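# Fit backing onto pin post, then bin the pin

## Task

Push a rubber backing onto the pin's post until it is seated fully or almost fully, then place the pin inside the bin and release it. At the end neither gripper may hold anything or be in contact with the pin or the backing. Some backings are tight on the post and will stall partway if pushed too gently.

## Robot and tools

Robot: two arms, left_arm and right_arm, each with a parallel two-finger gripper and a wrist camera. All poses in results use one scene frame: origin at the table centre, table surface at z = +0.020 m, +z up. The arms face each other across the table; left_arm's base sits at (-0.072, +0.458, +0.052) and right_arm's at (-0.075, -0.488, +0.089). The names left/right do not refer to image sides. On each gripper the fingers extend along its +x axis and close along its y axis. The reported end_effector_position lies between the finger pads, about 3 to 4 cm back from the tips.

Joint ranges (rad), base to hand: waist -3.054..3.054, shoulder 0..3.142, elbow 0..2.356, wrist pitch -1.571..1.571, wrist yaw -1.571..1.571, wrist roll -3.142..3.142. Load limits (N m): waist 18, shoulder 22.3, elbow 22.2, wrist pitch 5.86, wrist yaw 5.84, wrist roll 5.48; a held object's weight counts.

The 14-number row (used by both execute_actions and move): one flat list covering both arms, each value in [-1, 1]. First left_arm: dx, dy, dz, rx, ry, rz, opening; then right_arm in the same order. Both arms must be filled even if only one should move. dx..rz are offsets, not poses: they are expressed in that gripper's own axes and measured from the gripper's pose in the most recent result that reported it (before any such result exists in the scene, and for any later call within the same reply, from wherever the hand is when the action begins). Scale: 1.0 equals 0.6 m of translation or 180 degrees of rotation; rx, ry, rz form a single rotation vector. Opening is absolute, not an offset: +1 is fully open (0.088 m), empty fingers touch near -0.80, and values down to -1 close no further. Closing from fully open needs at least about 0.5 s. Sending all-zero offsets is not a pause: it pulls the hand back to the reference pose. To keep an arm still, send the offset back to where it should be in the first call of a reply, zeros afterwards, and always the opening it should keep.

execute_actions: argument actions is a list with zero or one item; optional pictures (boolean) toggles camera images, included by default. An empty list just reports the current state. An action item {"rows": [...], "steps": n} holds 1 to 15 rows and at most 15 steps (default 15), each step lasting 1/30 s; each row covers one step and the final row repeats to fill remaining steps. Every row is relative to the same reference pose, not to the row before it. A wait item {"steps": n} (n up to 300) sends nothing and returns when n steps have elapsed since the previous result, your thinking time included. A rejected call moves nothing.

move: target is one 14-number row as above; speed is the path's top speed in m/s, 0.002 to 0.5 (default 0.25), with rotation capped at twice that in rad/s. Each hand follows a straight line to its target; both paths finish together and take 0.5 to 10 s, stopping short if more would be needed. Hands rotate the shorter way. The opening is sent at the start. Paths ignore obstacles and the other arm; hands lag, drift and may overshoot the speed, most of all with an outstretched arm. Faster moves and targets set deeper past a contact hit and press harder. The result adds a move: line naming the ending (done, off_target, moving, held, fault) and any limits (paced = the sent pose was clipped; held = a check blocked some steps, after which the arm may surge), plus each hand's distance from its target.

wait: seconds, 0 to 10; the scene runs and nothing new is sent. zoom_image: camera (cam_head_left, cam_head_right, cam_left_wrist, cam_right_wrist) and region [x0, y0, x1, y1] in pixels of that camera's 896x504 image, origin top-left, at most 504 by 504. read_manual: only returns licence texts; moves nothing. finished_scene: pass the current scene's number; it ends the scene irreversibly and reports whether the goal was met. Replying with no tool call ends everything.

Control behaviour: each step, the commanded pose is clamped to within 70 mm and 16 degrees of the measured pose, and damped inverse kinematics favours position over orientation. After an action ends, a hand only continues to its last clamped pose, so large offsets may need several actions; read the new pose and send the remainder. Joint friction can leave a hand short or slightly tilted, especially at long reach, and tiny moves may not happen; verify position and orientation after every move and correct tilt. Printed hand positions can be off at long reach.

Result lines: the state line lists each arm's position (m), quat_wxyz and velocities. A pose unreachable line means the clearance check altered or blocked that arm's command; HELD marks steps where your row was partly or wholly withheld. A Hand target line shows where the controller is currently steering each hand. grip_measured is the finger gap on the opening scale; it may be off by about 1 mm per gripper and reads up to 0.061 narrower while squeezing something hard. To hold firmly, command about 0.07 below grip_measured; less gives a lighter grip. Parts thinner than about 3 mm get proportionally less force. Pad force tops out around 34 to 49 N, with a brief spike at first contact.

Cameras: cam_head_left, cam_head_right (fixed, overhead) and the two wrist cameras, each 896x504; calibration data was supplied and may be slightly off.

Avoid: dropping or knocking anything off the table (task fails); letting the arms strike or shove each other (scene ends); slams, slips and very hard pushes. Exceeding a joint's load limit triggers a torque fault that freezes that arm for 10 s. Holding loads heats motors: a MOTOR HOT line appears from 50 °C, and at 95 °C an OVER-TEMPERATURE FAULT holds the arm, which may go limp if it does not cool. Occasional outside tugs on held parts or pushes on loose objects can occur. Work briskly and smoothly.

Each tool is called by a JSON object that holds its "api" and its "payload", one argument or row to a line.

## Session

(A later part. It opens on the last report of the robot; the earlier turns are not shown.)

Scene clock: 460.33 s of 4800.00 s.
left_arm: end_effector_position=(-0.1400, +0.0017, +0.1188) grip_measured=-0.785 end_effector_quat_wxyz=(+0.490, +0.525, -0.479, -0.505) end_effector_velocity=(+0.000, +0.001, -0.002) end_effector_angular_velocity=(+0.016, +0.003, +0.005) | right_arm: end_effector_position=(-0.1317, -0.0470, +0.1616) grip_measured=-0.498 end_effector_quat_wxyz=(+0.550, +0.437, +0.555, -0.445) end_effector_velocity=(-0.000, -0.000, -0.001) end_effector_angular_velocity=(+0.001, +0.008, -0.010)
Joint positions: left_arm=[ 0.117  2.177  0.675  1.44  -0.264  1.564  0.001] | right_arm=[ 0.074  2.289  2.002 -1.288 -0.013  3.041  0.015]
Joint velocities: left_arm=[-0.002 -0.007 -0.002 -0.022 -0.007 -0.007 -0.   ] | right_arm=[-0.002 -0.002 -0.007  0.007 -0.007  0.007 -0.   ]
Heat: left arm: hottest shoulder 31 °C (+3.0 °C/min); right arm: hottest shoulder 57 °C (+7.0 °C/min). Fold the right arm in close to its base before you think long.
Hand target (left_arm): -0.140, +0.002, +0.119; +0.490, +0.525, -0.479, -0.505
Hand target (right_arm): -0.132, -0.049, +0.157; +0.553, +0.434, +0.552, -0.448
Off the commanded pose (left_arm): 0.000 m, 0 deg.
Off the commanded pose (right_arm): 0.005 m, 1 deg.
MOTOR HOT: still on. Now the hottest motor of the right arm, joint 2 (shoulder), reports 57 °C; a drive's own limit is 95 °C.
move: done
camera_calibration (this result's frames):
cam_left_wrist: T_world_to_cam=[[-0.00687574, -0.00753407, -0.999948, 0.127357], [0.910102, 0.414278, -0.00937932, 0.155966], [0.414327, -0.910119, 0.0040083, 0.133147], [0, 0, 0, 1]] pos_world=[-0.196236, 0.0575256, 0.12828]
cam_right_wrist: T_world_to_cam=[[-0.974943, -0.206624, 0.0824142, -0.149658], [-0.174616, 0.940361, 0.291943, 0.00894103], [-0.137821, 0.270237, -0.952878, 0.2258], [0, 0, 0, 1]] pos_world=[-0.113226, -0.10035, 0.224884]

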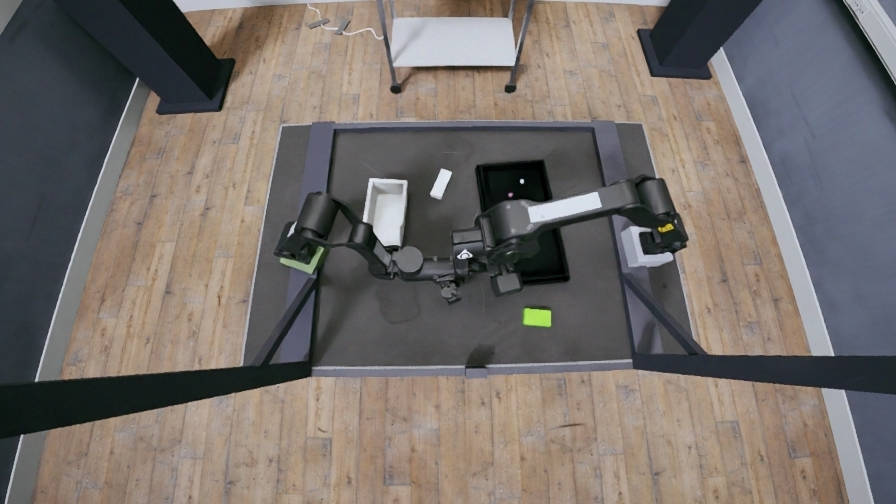

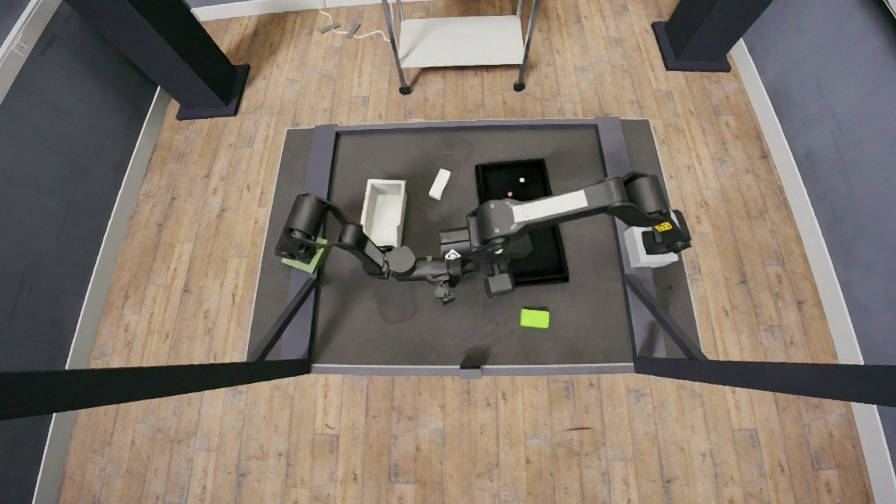

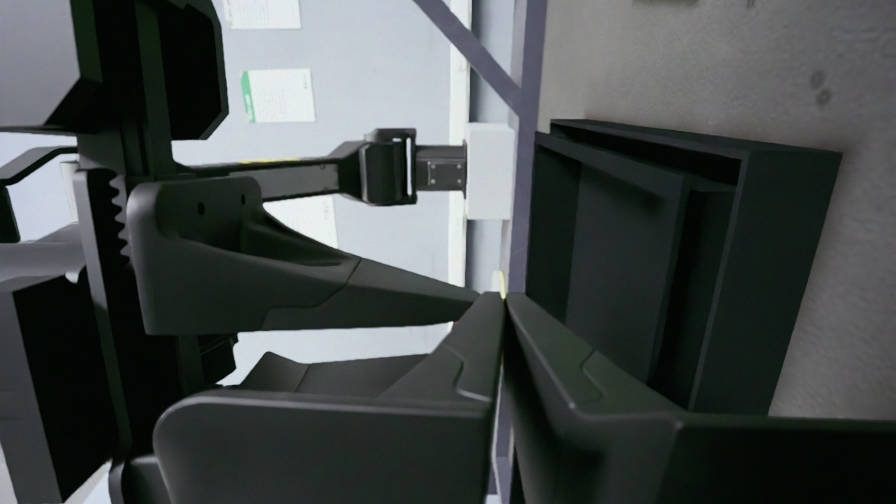

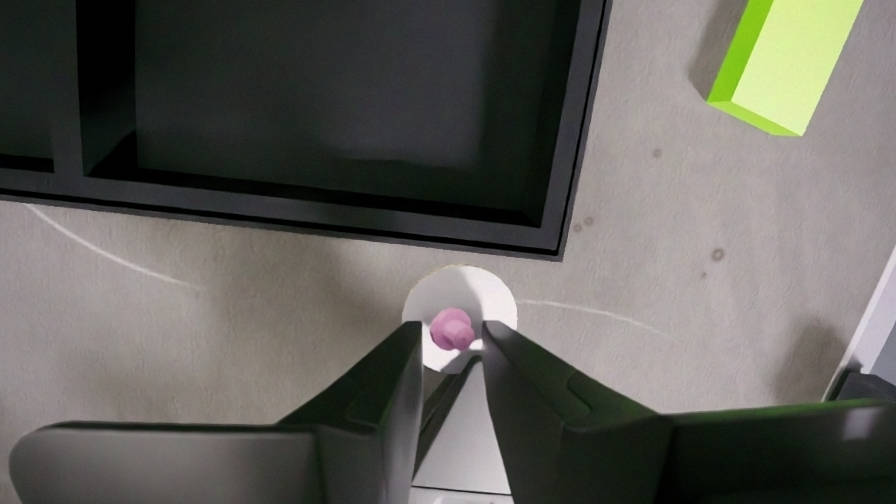

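Down 2 mm more, close, pull.

{"api": "move", "payload": {
  "target": [0,0,0,0,0,0,-1,0.01,0,0.003,0,0,0,-0.5],
  "speed": 0.02
}}

{"api": "move", "payload": {
  "target": [0,0,0,0,0,0,-1,0,0,0,0,0,0,-0.72]
}}

{"api": "move", "payload": {
  "target": [0,-0.01,0,0,0,-0.04,-1,-0.05,0.01,0,0,0,0,-0.72],
  "speed": 0.02
}}

Scene clock: 464.03 s of 4800.00 s.
left_arm: end_effector_position=(-0.1399, +0.0017, +0.1186) grip_measured=-0.785 end_effector_quat_wxyz=(+0.490, +0.525, -0.479, -0.505) end_effector_velocity=(+0.000, +0.001, -0.001) end_effector_angular_velocity=(+0.006, +0.020, +0.006) | right_arm: end_effector_position=(-0.1318, -0.0465, +0.1570) grip_measured=-0.498 end_effector_quat_wxyz=(+0.549, +0.438, +0.556, -0.444) end_effector_velocity=(+0.004, +0.003, +0.000) end_effector_angular_velocity=(+0.018, -0.005, -0.000)
Joint positions: left_arm=[ 0.117  2.177  0.675  1.439 -0.264  1.564  0.001] | right_arm=[ 0.074  2.288  1.982 -1.264 -0.013  3.041  0.015]
Joint velocities: left_arm=[-0.002 -0.002 -0.002 -0.007 -0.007 -0.022  0.   ] | right_arm=[-0.007 -0.007 -0.012  0.022  0.007 -0.007 -0.   ]
Heat: left arm: hottest shoulder 31 °C (+3.0 °C/min); right arm: hottest shoulder 57 °C (+7.1 °C/min). Fold the right arm in close to its base before you think long.
Hand target (left_arm): -0.140, +0.002, +0.119; +0.490, +0.525, -0.479, -0.505
Hand target (right_arm): -0.131, -0.049, +0.156; +0.551, +0.437, +0.555, -0.445
Off the commanded pose (left_arm): 0.000 m, 0 deg.
Off the commanded pose (right_arm): 0.003 m, 0 deg.
MOTOR HOT: still on. Now the hottest motor of the right arm, joint 2 (shoulder), reports 57 °C; a drive's own limit is 95 °C.
move: done
camera_calibration (this result's frames):
cam_left_wrist: T_world_to_cam=[[-0.00661081, -0.00642079, -0.999958, 0.12715], [0.910104, 0.414288, -0.00867696, 0.155872], [0.414327, -0.910123, 0.00310481, 0.133267], [0, 0, 0, 1]] pos_world=[-0.196235, 0.0575299, 0.128084]
cam_right_wrist: T_world_to_cam=[[-0.974901, -0.206966, 0.0820541, -0.149196], [-0.174465, 0.939137, 0.295947, 0.00922192], [-0.138311, 0.274203, -0.951674, 0.221223], [0, 0, 0, 1]] pos_world=[-0.113245, -0.100199, 0.220045]

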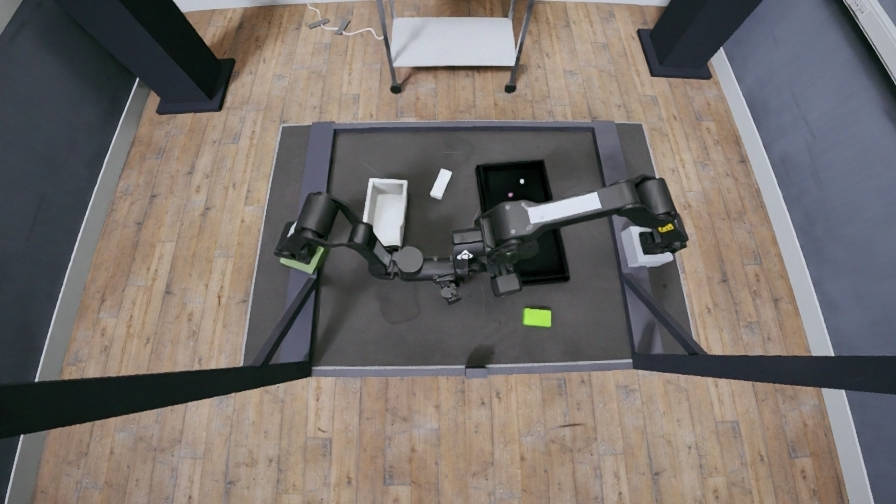

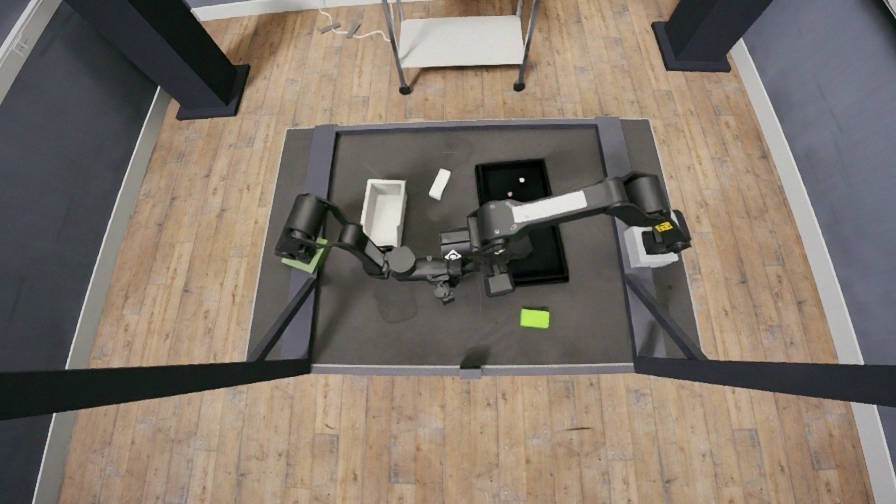

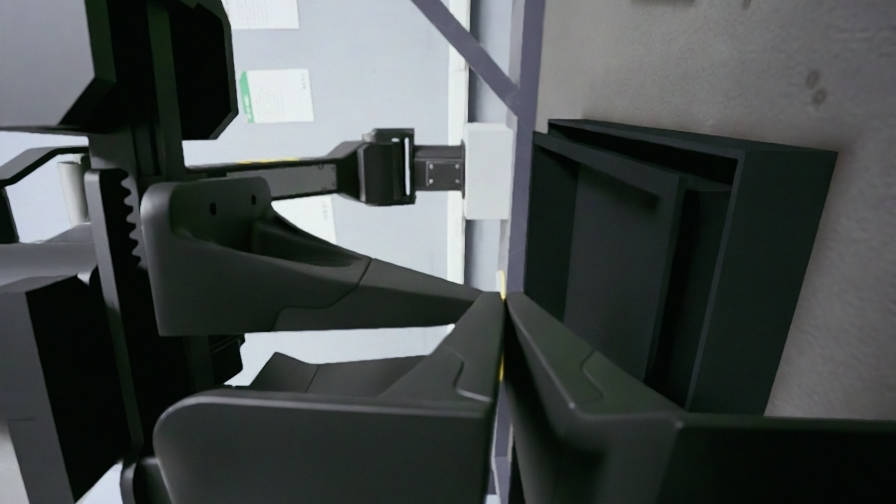

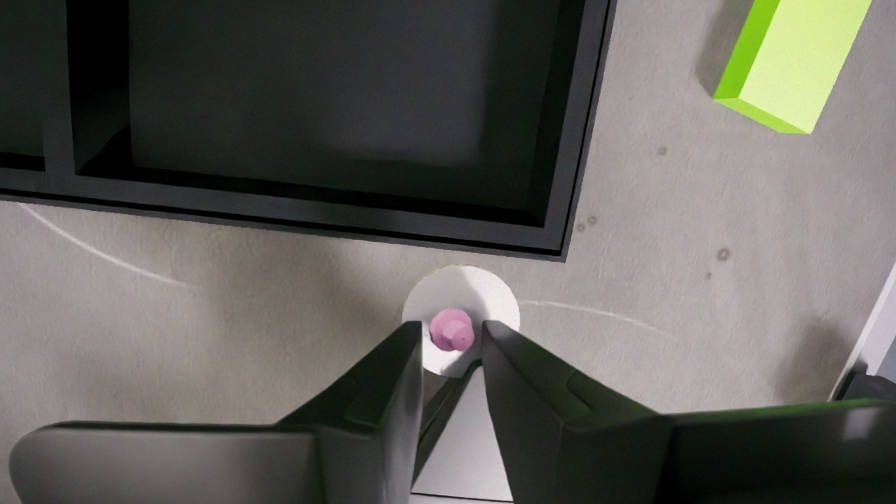

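Scene clock: 464.53 s of 4800.00 s.
left_arm: end_effector_position=(-0.1401, +0.0017, +0.1185) grip_measured=-0.785 end_effector_quat_wxyz=(+0.489, +0.525, -0.479, -0.505) end_effector_velocity=(+0.000, +0.001, -0.001) end_effector_angular_velocity=(+0.006, +0.020, +0.006) | right_arm: end_effector_position=(-0.1314, -0.0466, +0.1570) grip_measured=-0.681 end_effector_quat_wxyz=(+0.550, +0.438, +0.555, -0.444) end_effector_velocity=(+0.002, -0.002, +0.000) end_effector_angular_velocity=(-0.006, -0.008, +0.005)
Joint positions: left_arm=[ 0.117  2.177  0.675  1.439 -0.263  1.564  0.001] | right_arm=[ 0.074  2.288  1.982 -1.265 -0.011  3.041  0.006]
Joint velocities: left_arm=[-0.002 -0.002 -0.002 -0.007 -0.007 -0.022 -0.   ] | right_arm=[-0.002 -0.002 -0.002 -0.007  0.007 -0.007 -0.   ]
Heat: left arm: hottest shoulder 31 °C (+3.0 °C/min); right arm: hottest shoulder 57 °C (+7.0 °C/min). Fold the right arm in close to its base before you think long.
Hand target (left_arm): -0.140, +0.002, +0.119; +0.490, +0.525, -0.479, -0.505
Hand target (right_arm): -0.132, -0.047, +0.157; +0.549, +0.438, +0.556, -0.444
Off the commanded pose (left_arm): 0.000 m, 0 deg.
Off the commanded pose (right_arm): 0.000 m, 0 deg.
MOTOR HOT: still on. Now the hottest motor of the right arm, joint 2 (shoulder), reports 57 °C; a drive's own limit is 95 °C.
move: done
camera_calibration (this result's frames):
cam_left_wrist: T_world_to_cam=[[-0.00657428, -0.00603348, -0.99996, 0.127071], [0.91042, 0.413599, -0.00848113, 0.155996], [0.413633, -0.910439, 0.00277389, 0.133258], [0, 0, 0, 1]] pos_world=[-0.196306, 0.0575707, 0.12802]
cam_right_wrist: T_world_to_cam=[[-0.975076, -0.206574, 0.0809505, -0.148695], [-0.174456, 0.939274, 0.295516, 0.00939629], [-0.137081, 0.274029, -0.951902, 0.22147], [0, 0, 0, 1]] pos_world=[-0.11299, -0.100231, 0.220078]

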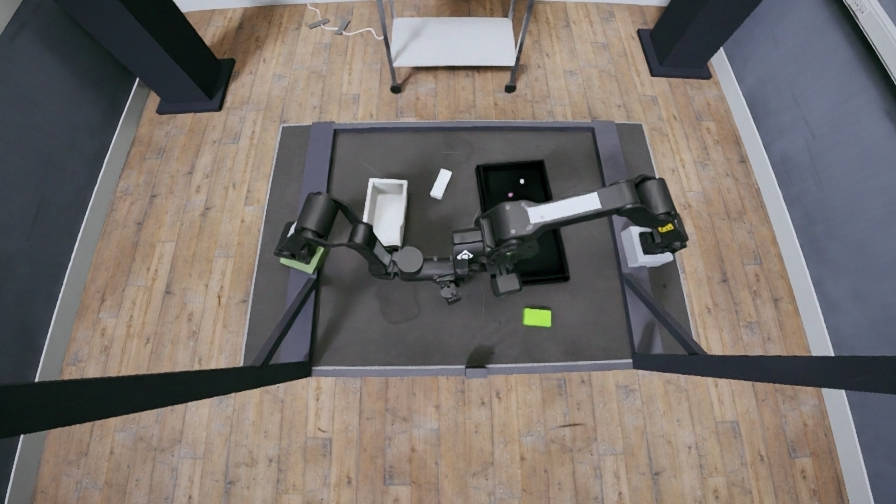

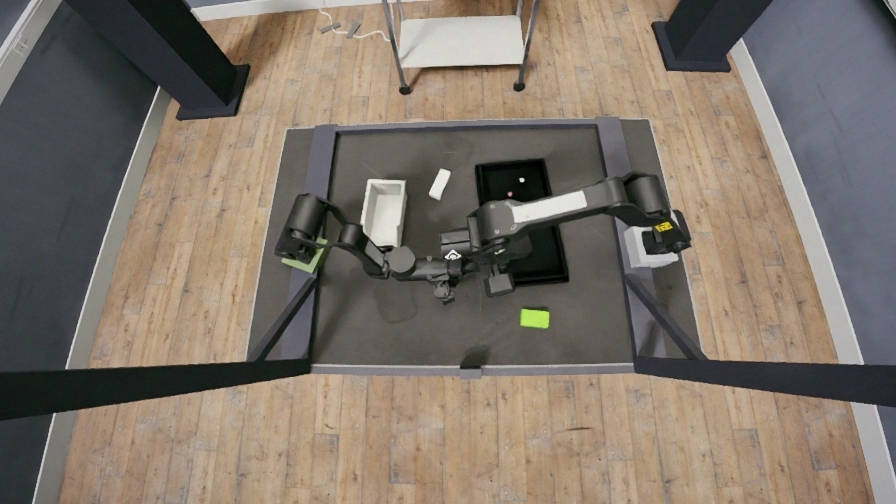

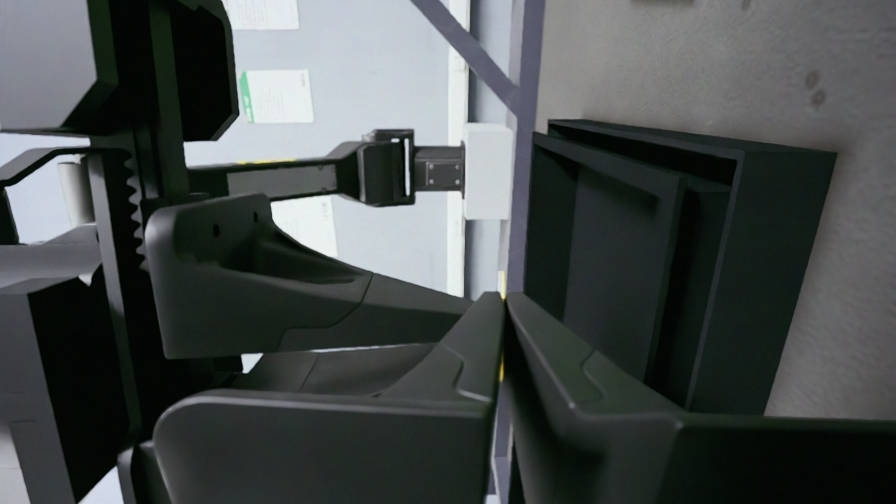

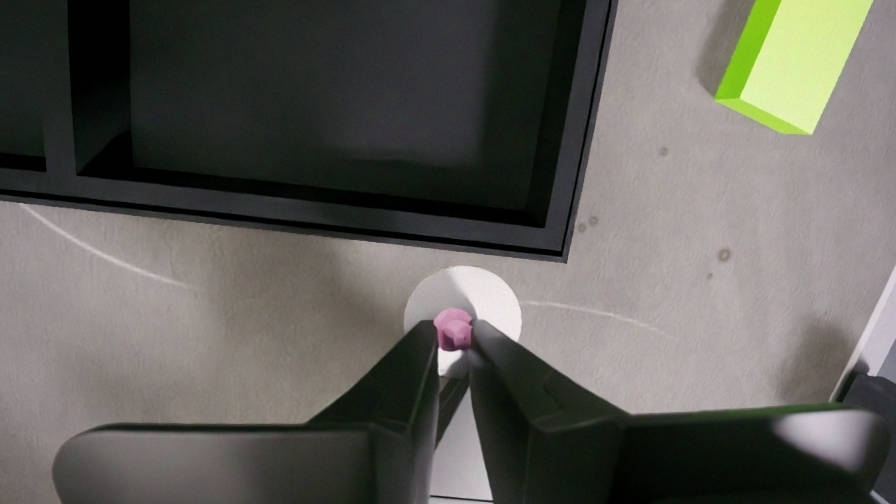

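Scene clock: 467.90 s of 4800.00 s.
left_arm: end_effector_position=(-0.1375, -0.0030, +0.1308) grip_measured=-0.785 end_effector_quat_wxyz=(+0.477, +0.542, -0.456, -0.521) end_effector_velocity=(+0.000, +0.001, +0.000) end_effector_angular_velocity=(+0.011, +0.004, +0.006) | right_arm: end_effector_position=(-0.1297, -0.0497, +0.1803) grip_measured=-0.681 end_effector_quat_wxyz=(+0.555, +0.431, +0.553, -0.448) end_effector_velocity=(-0.002, -0.005, -0.000) end_effector_angular_velocity=(-0.024, +0.019, +0.004)
Joint positions: left_arm=[ 0.124  2.067  0.696  1.237 -0.267  1.538  0.001] | right_arm=[ 0.069  2.29   2.078 -1.378 -0.015  3.03   0.006]
Joint velocities: left_arm=[-0.002 -0.012 -0.002 -0.022 -0.007 -0.007 -0.   ] | right_arm=[-0.002  0.002  0.002 -0.022 -0.022 -0.007 -0.   ]
Heat: left arm: hottest shoulder 31 °C (+3.0 °C/min); right arm: hottest shoulder 57 °C (+6.1 °C/min). Fold the right arm in close to its base before you think long.
Hand target (left_arm): -0.140, +0.003, +0.113; +0.457, +0.554, -0.445, -0.534
Hand target (right_arm): -0.125, -0.046, +0.187; +0.550, +0.438, +0.555, -0.444
Off the commanded pose (left_arm): 0.019 m, 3 deg.
Off the commanded pose (right_arm): 0.009 m, 1 deg.
MOTOR HOT: still on. Now the hottest motor of the right arm, joint 2 (shoulder), reports 57 °C; a drive's own limit is 95 °C.
move: off_target (left_arm, right_arm)
camera_calibration (this result's frames):
cam_left_wrist: T_world_to_cam=[[-0.0165448, 0.061824, -0.99795, 0.137904], [0.905067, 0.425118, 0.0113316, 0.152453], [0.424947, -0.903024, -0.0629883, 0.13805], [0, 0, 0, 1]] pos_world=[-0.194362, 0.0513261, 0.144589]
cam_right_wrist: T_world_to_cam=[[-0.973544, -0.211626, 0.0861776, -0.15054], [-0.180533, 0.943568, 0.277645, 0.00839063], [-0.140071, 0.254742, -0.956811, 0.244356], [0, 0, 0, 1]] pos_world=[-0.110815, -0.102023, 0.244446]

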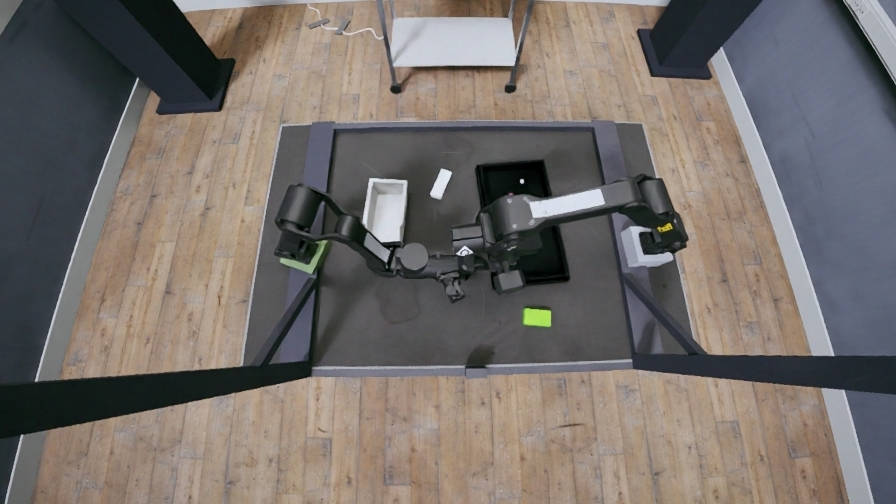

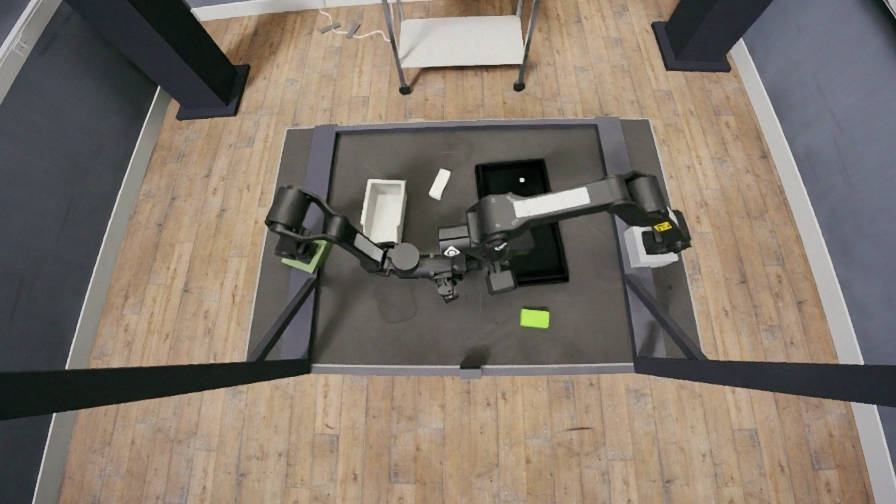

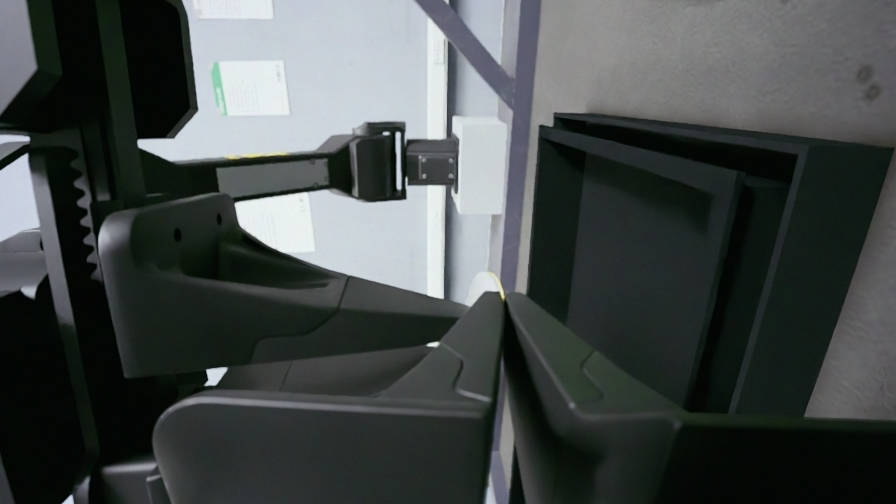

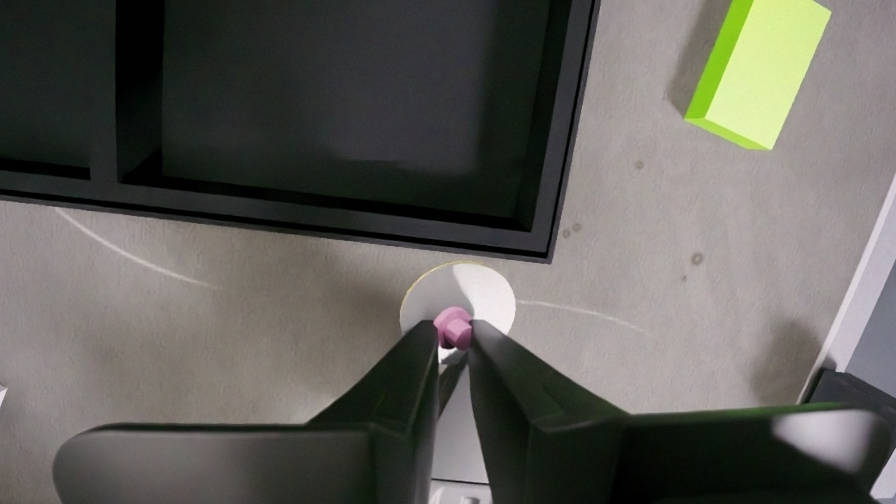

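{"api": "move", "payload": {
  "target": [-0.03,0.008,0,0,0,0.02,-0.45,0,0,0,0,0,0,-0.75],
  "speed": 0.05
}}

{"api": "zoom_image", "payload": {
  "camera": "cam_left_wrist",
  "region": [400,220,600,400]
}}

Scene clock: 474.93 s of 4800.00 s.
left_arm: end_effector_position=(-0.1380, +0.0116, +0.1393) grip_measured=-0.452 end_effector_quat_wxyz=(+0.495, +0.524, -0.472, -0.506) end_effector_velocity=(+0.001, +0.003, +0.002) end_effector_angular_velocity=(-0.012, -0.005, +0.004) | right_arm: end_effector_position=(-0.1294, -0.0499, +0.1804) grip_measured=-0.681 end_effector_quat_wxyz=(+0.555, +0.431, +0.552, -0.448) end_effector_velocity=(+0.001, -0.005, +0.001) end_effector_angular_velocity=(-0.023, +0.005, +0.005)
Joint positions: left_arm=[ 0.111  2.064  0.629  1.37  -0.28   1.549  0.017] | right_arm=[ 0.069  2.29   2.078 -1.379 -0.014  3.03   0.006]
Joint velocities: left_arm=[-0.002 -0.002 -0.012  0.022 -0.007  0.007 -0.   ] | right_arm=[-0.002 -0.002 -0.002 -0.022 -0.007 -0.007 -0.   ]
Heat: left arm: hottest shoulder 31 °C (+3.0 °C/min); right arm: hottest shoulder 58 °C (+6.1 °C/min). Fold the right arm in close to its base before you think long.
Hand target (left_arm): -0.138, +0.014, +0.138; +0.493, +0.527, -0.473, -0.506
Hand target (right_arm): -0.130, -0.050, +0.180; +0.555, +0.431, +0.553, -0.448
Off the commanded pose (left_arm): 0.003 m, 0 deg.
Off the commanded pose (right_arm): 0.000 m, 0 deg.
MOTOR HOT: still on. Now the hottest motor of the right arm, joint 2 (shoulder), reports 58 °C; a drive's own limit is 95 °C.
After step 90, 3.10 s passed at rest.
move: done
camera_calibration (this result's frames):
cam_left_wrist: T_world_to_cam=[[-0.0204917, -0.00478794, -0.999779, 0.146014], [0.905187, 0.424514, -0.0205859, 0.151017], [0.424519, -0.905409, -0.00436504, 0.143777], [0, 0, 0, 1]] pos_world=[-0.194743, 0.0667672, 0.149718]
cam_right_wrist: T_world_to_cam=[[-0.973698, -0.211179, 0.0855302, -0.15016], [-0.180434, 0.943924, 0.276496, 0.00880693], [-0.139124, 0.253791, -0.957201, 0.244611], [0, 0, 0, 1]] pos_world=[-0.11059, -0.102104, 0.24455]

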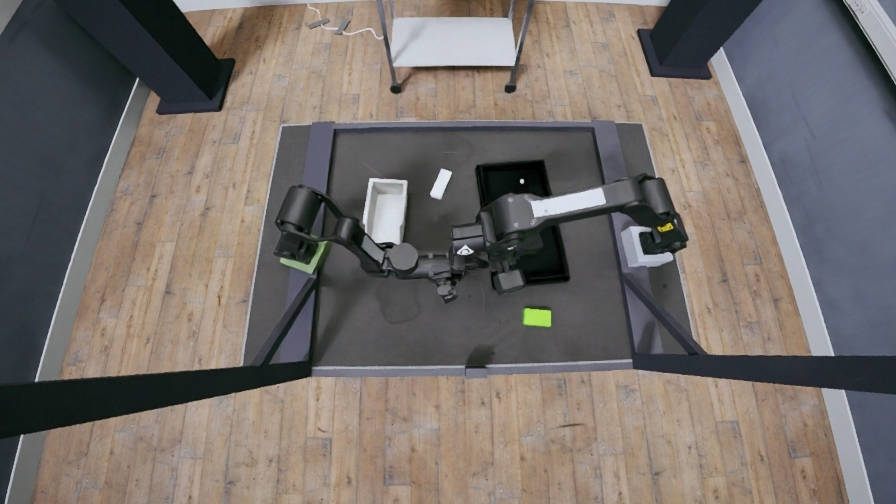

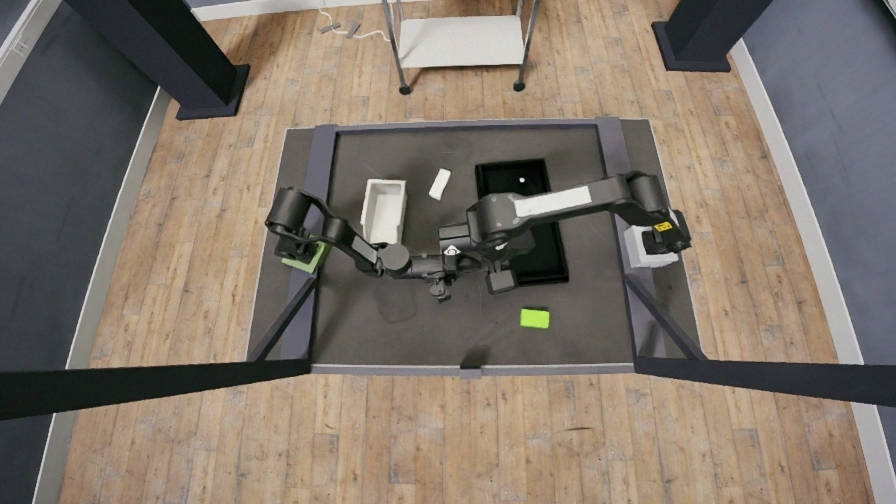

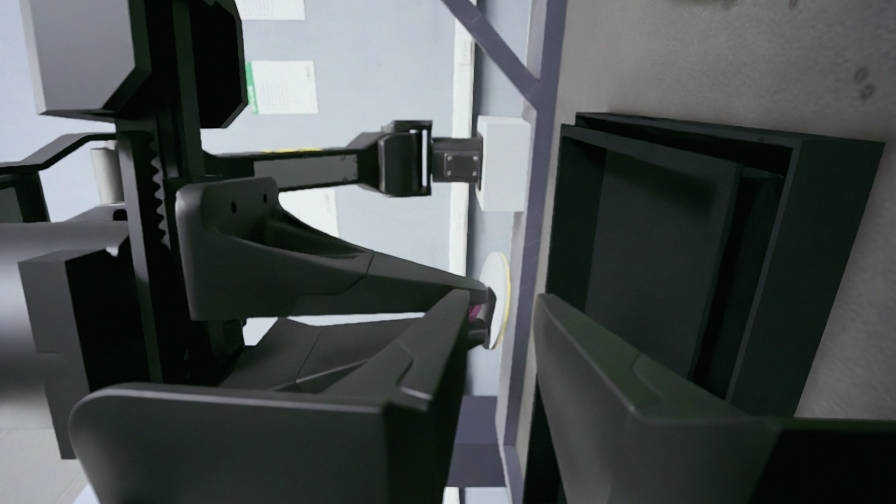

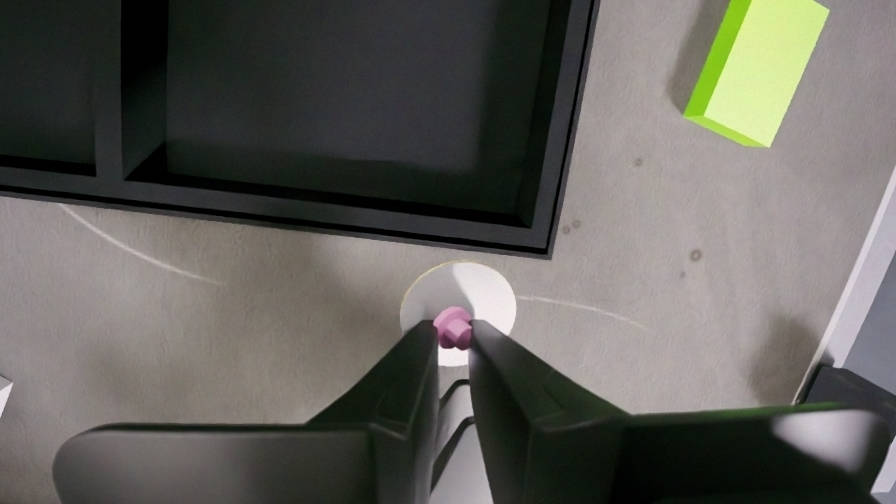

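Region (400, 220, 600, 400) of cam_left_wrist's 896x504 image, scaled by 2.520, with more detail than that image has; it fills the top 454 rows of this view, and the rest is white.

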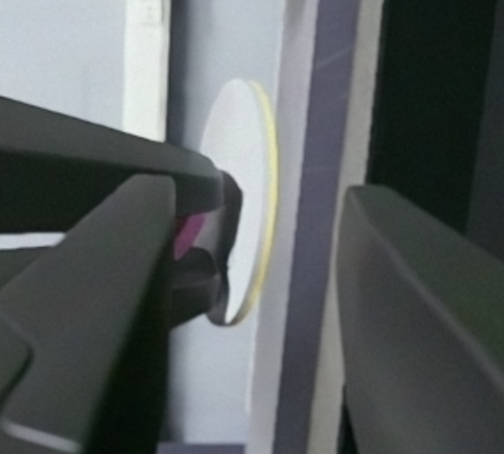

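{"api": "move", "payload": {
  "target": [0.03,0.002,0.004,0,0,0.04,-0.62,0,0,0,0,0,0,-0.75],
  "speed": 0.03
}}

Scene clock: 482.20 s of 4800.00 s.
left_arm: end_effector_position=(-0.1400, -0.0024, +0.1399) grip_measured=-0.618 end_effector_quat_wxyz=(+0.525, +0.495, -0.501, -0.478) end_effector_velocity=(+0.002, +0.001, -0.002) end_effector_angular_velocity=(+0.002, +0.008, +0.019) | right_arm: end_effector_position=(-0.1299, -0.0523, +0.1804) grip_measured=-0.681 end_effector_quat_wxyz=(+0.558, +0.428, +0.550, -0.450) end_effector_velocity=(+0.000, -0.002, -0.002) end_effector_angular_velocity=(-0.013, +0.006, -0.010)
Joint positions: left_arm=[ 0.115  2.201  0.696  1.56  -0.277  1.578  0.009] | right_arm=[ 0.071  2.29   2.078 -1.39  -0.015  3.03   0.006]
Joint velocities: left_arm=[-0.002  0.007 -0.002  0.007 -0.022 -0.007 -0.   ] | right_arm=[-0.002  0.002 -0.002 -0.007 -0.007  0.007  0.   ]
Heat: left arm: hottest shoulder 31 °C (+3.0 °C/min); right arm: hottest shoulder 58 °C (+5.0 °C/min). Fold the right arm in close to its base before you think long.
Hand target (left_arm): -0.140, -0.007, +0.140; +0.526, +0.494, -0.504, -0.475
Hand target (right_arm): -0.129, -0.050, +0.180; +0.555, +0.431, +0.552, -0.448
Off the commanded pose (left_arm): 0.004 m, 1 deg.
Off the commanded pose (right_arm): 0.002 m, 1 deg.
MOTOR HOT: still on. Now the hottest motor of the right arm, joint 2 (shoulder), reports 58 °C; a drive's own limit is 95 °C.
joint sent to its limit (left arm) — the command would take joint 4 (wrist pitch) past its upper limit, so that joint was sent only as far as its limit.
After step 90, 1.97 s passed at rest.
move: done
camera_calibration (this result's frames):
cam_left_wrist: T_world_to_cam=[[-0.0199766, -0.120807, -0.992475, 0.145223], [0.904953, 0.419828, -0.0693178, 0.165603], [0.425043, -0.899528, 0.100938, 0.117337], [0, 0, 0, 1]] pos_world=[-0.196835, 0.0535668, 0.143766]
cam_right_wrist: T_world_to_cam=[[-0.973423, -0.211722, 0.0872989, -0.151478], [-0.181996, 0.946554, 0.266294, 0.0127488], [-0.139013, 0.243328, -0.959931, 0.245171], [0, 0, 0, 1]] pos_world=[-0.11105, -0.103796, 0.245176]

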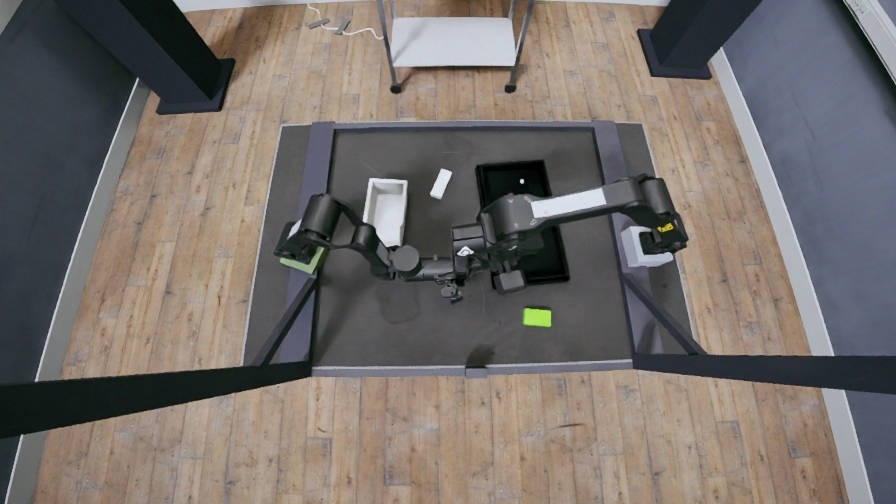

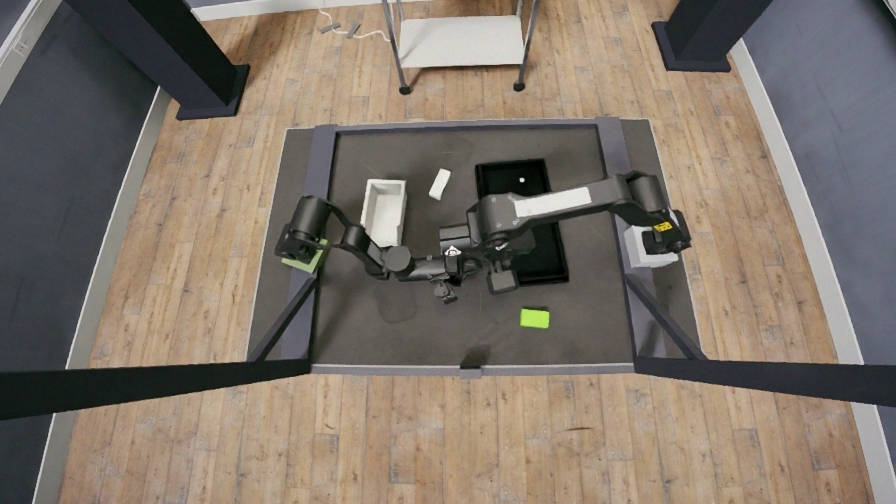

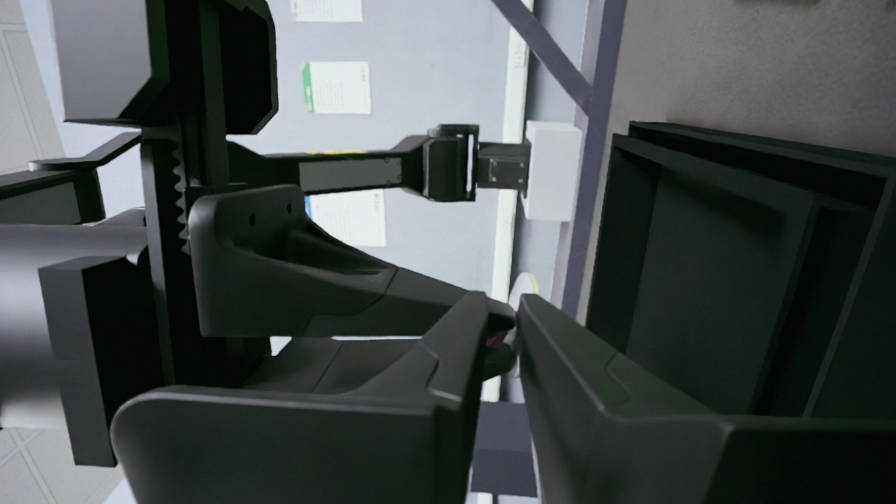

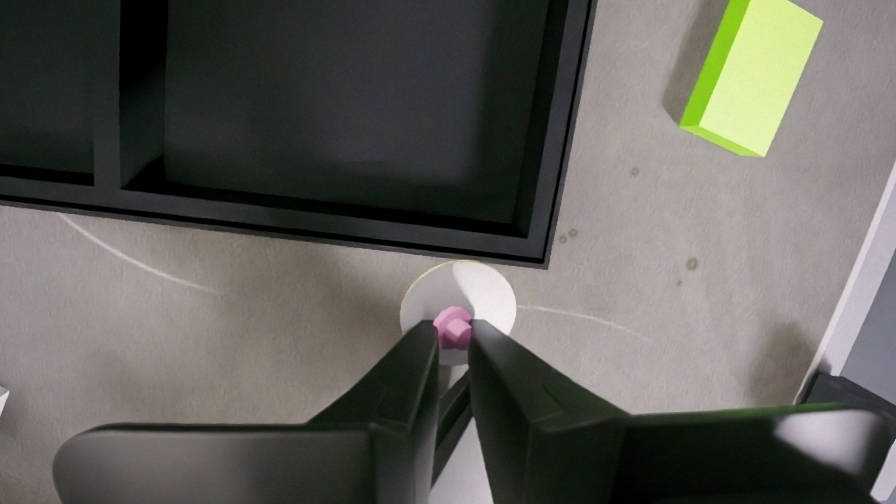

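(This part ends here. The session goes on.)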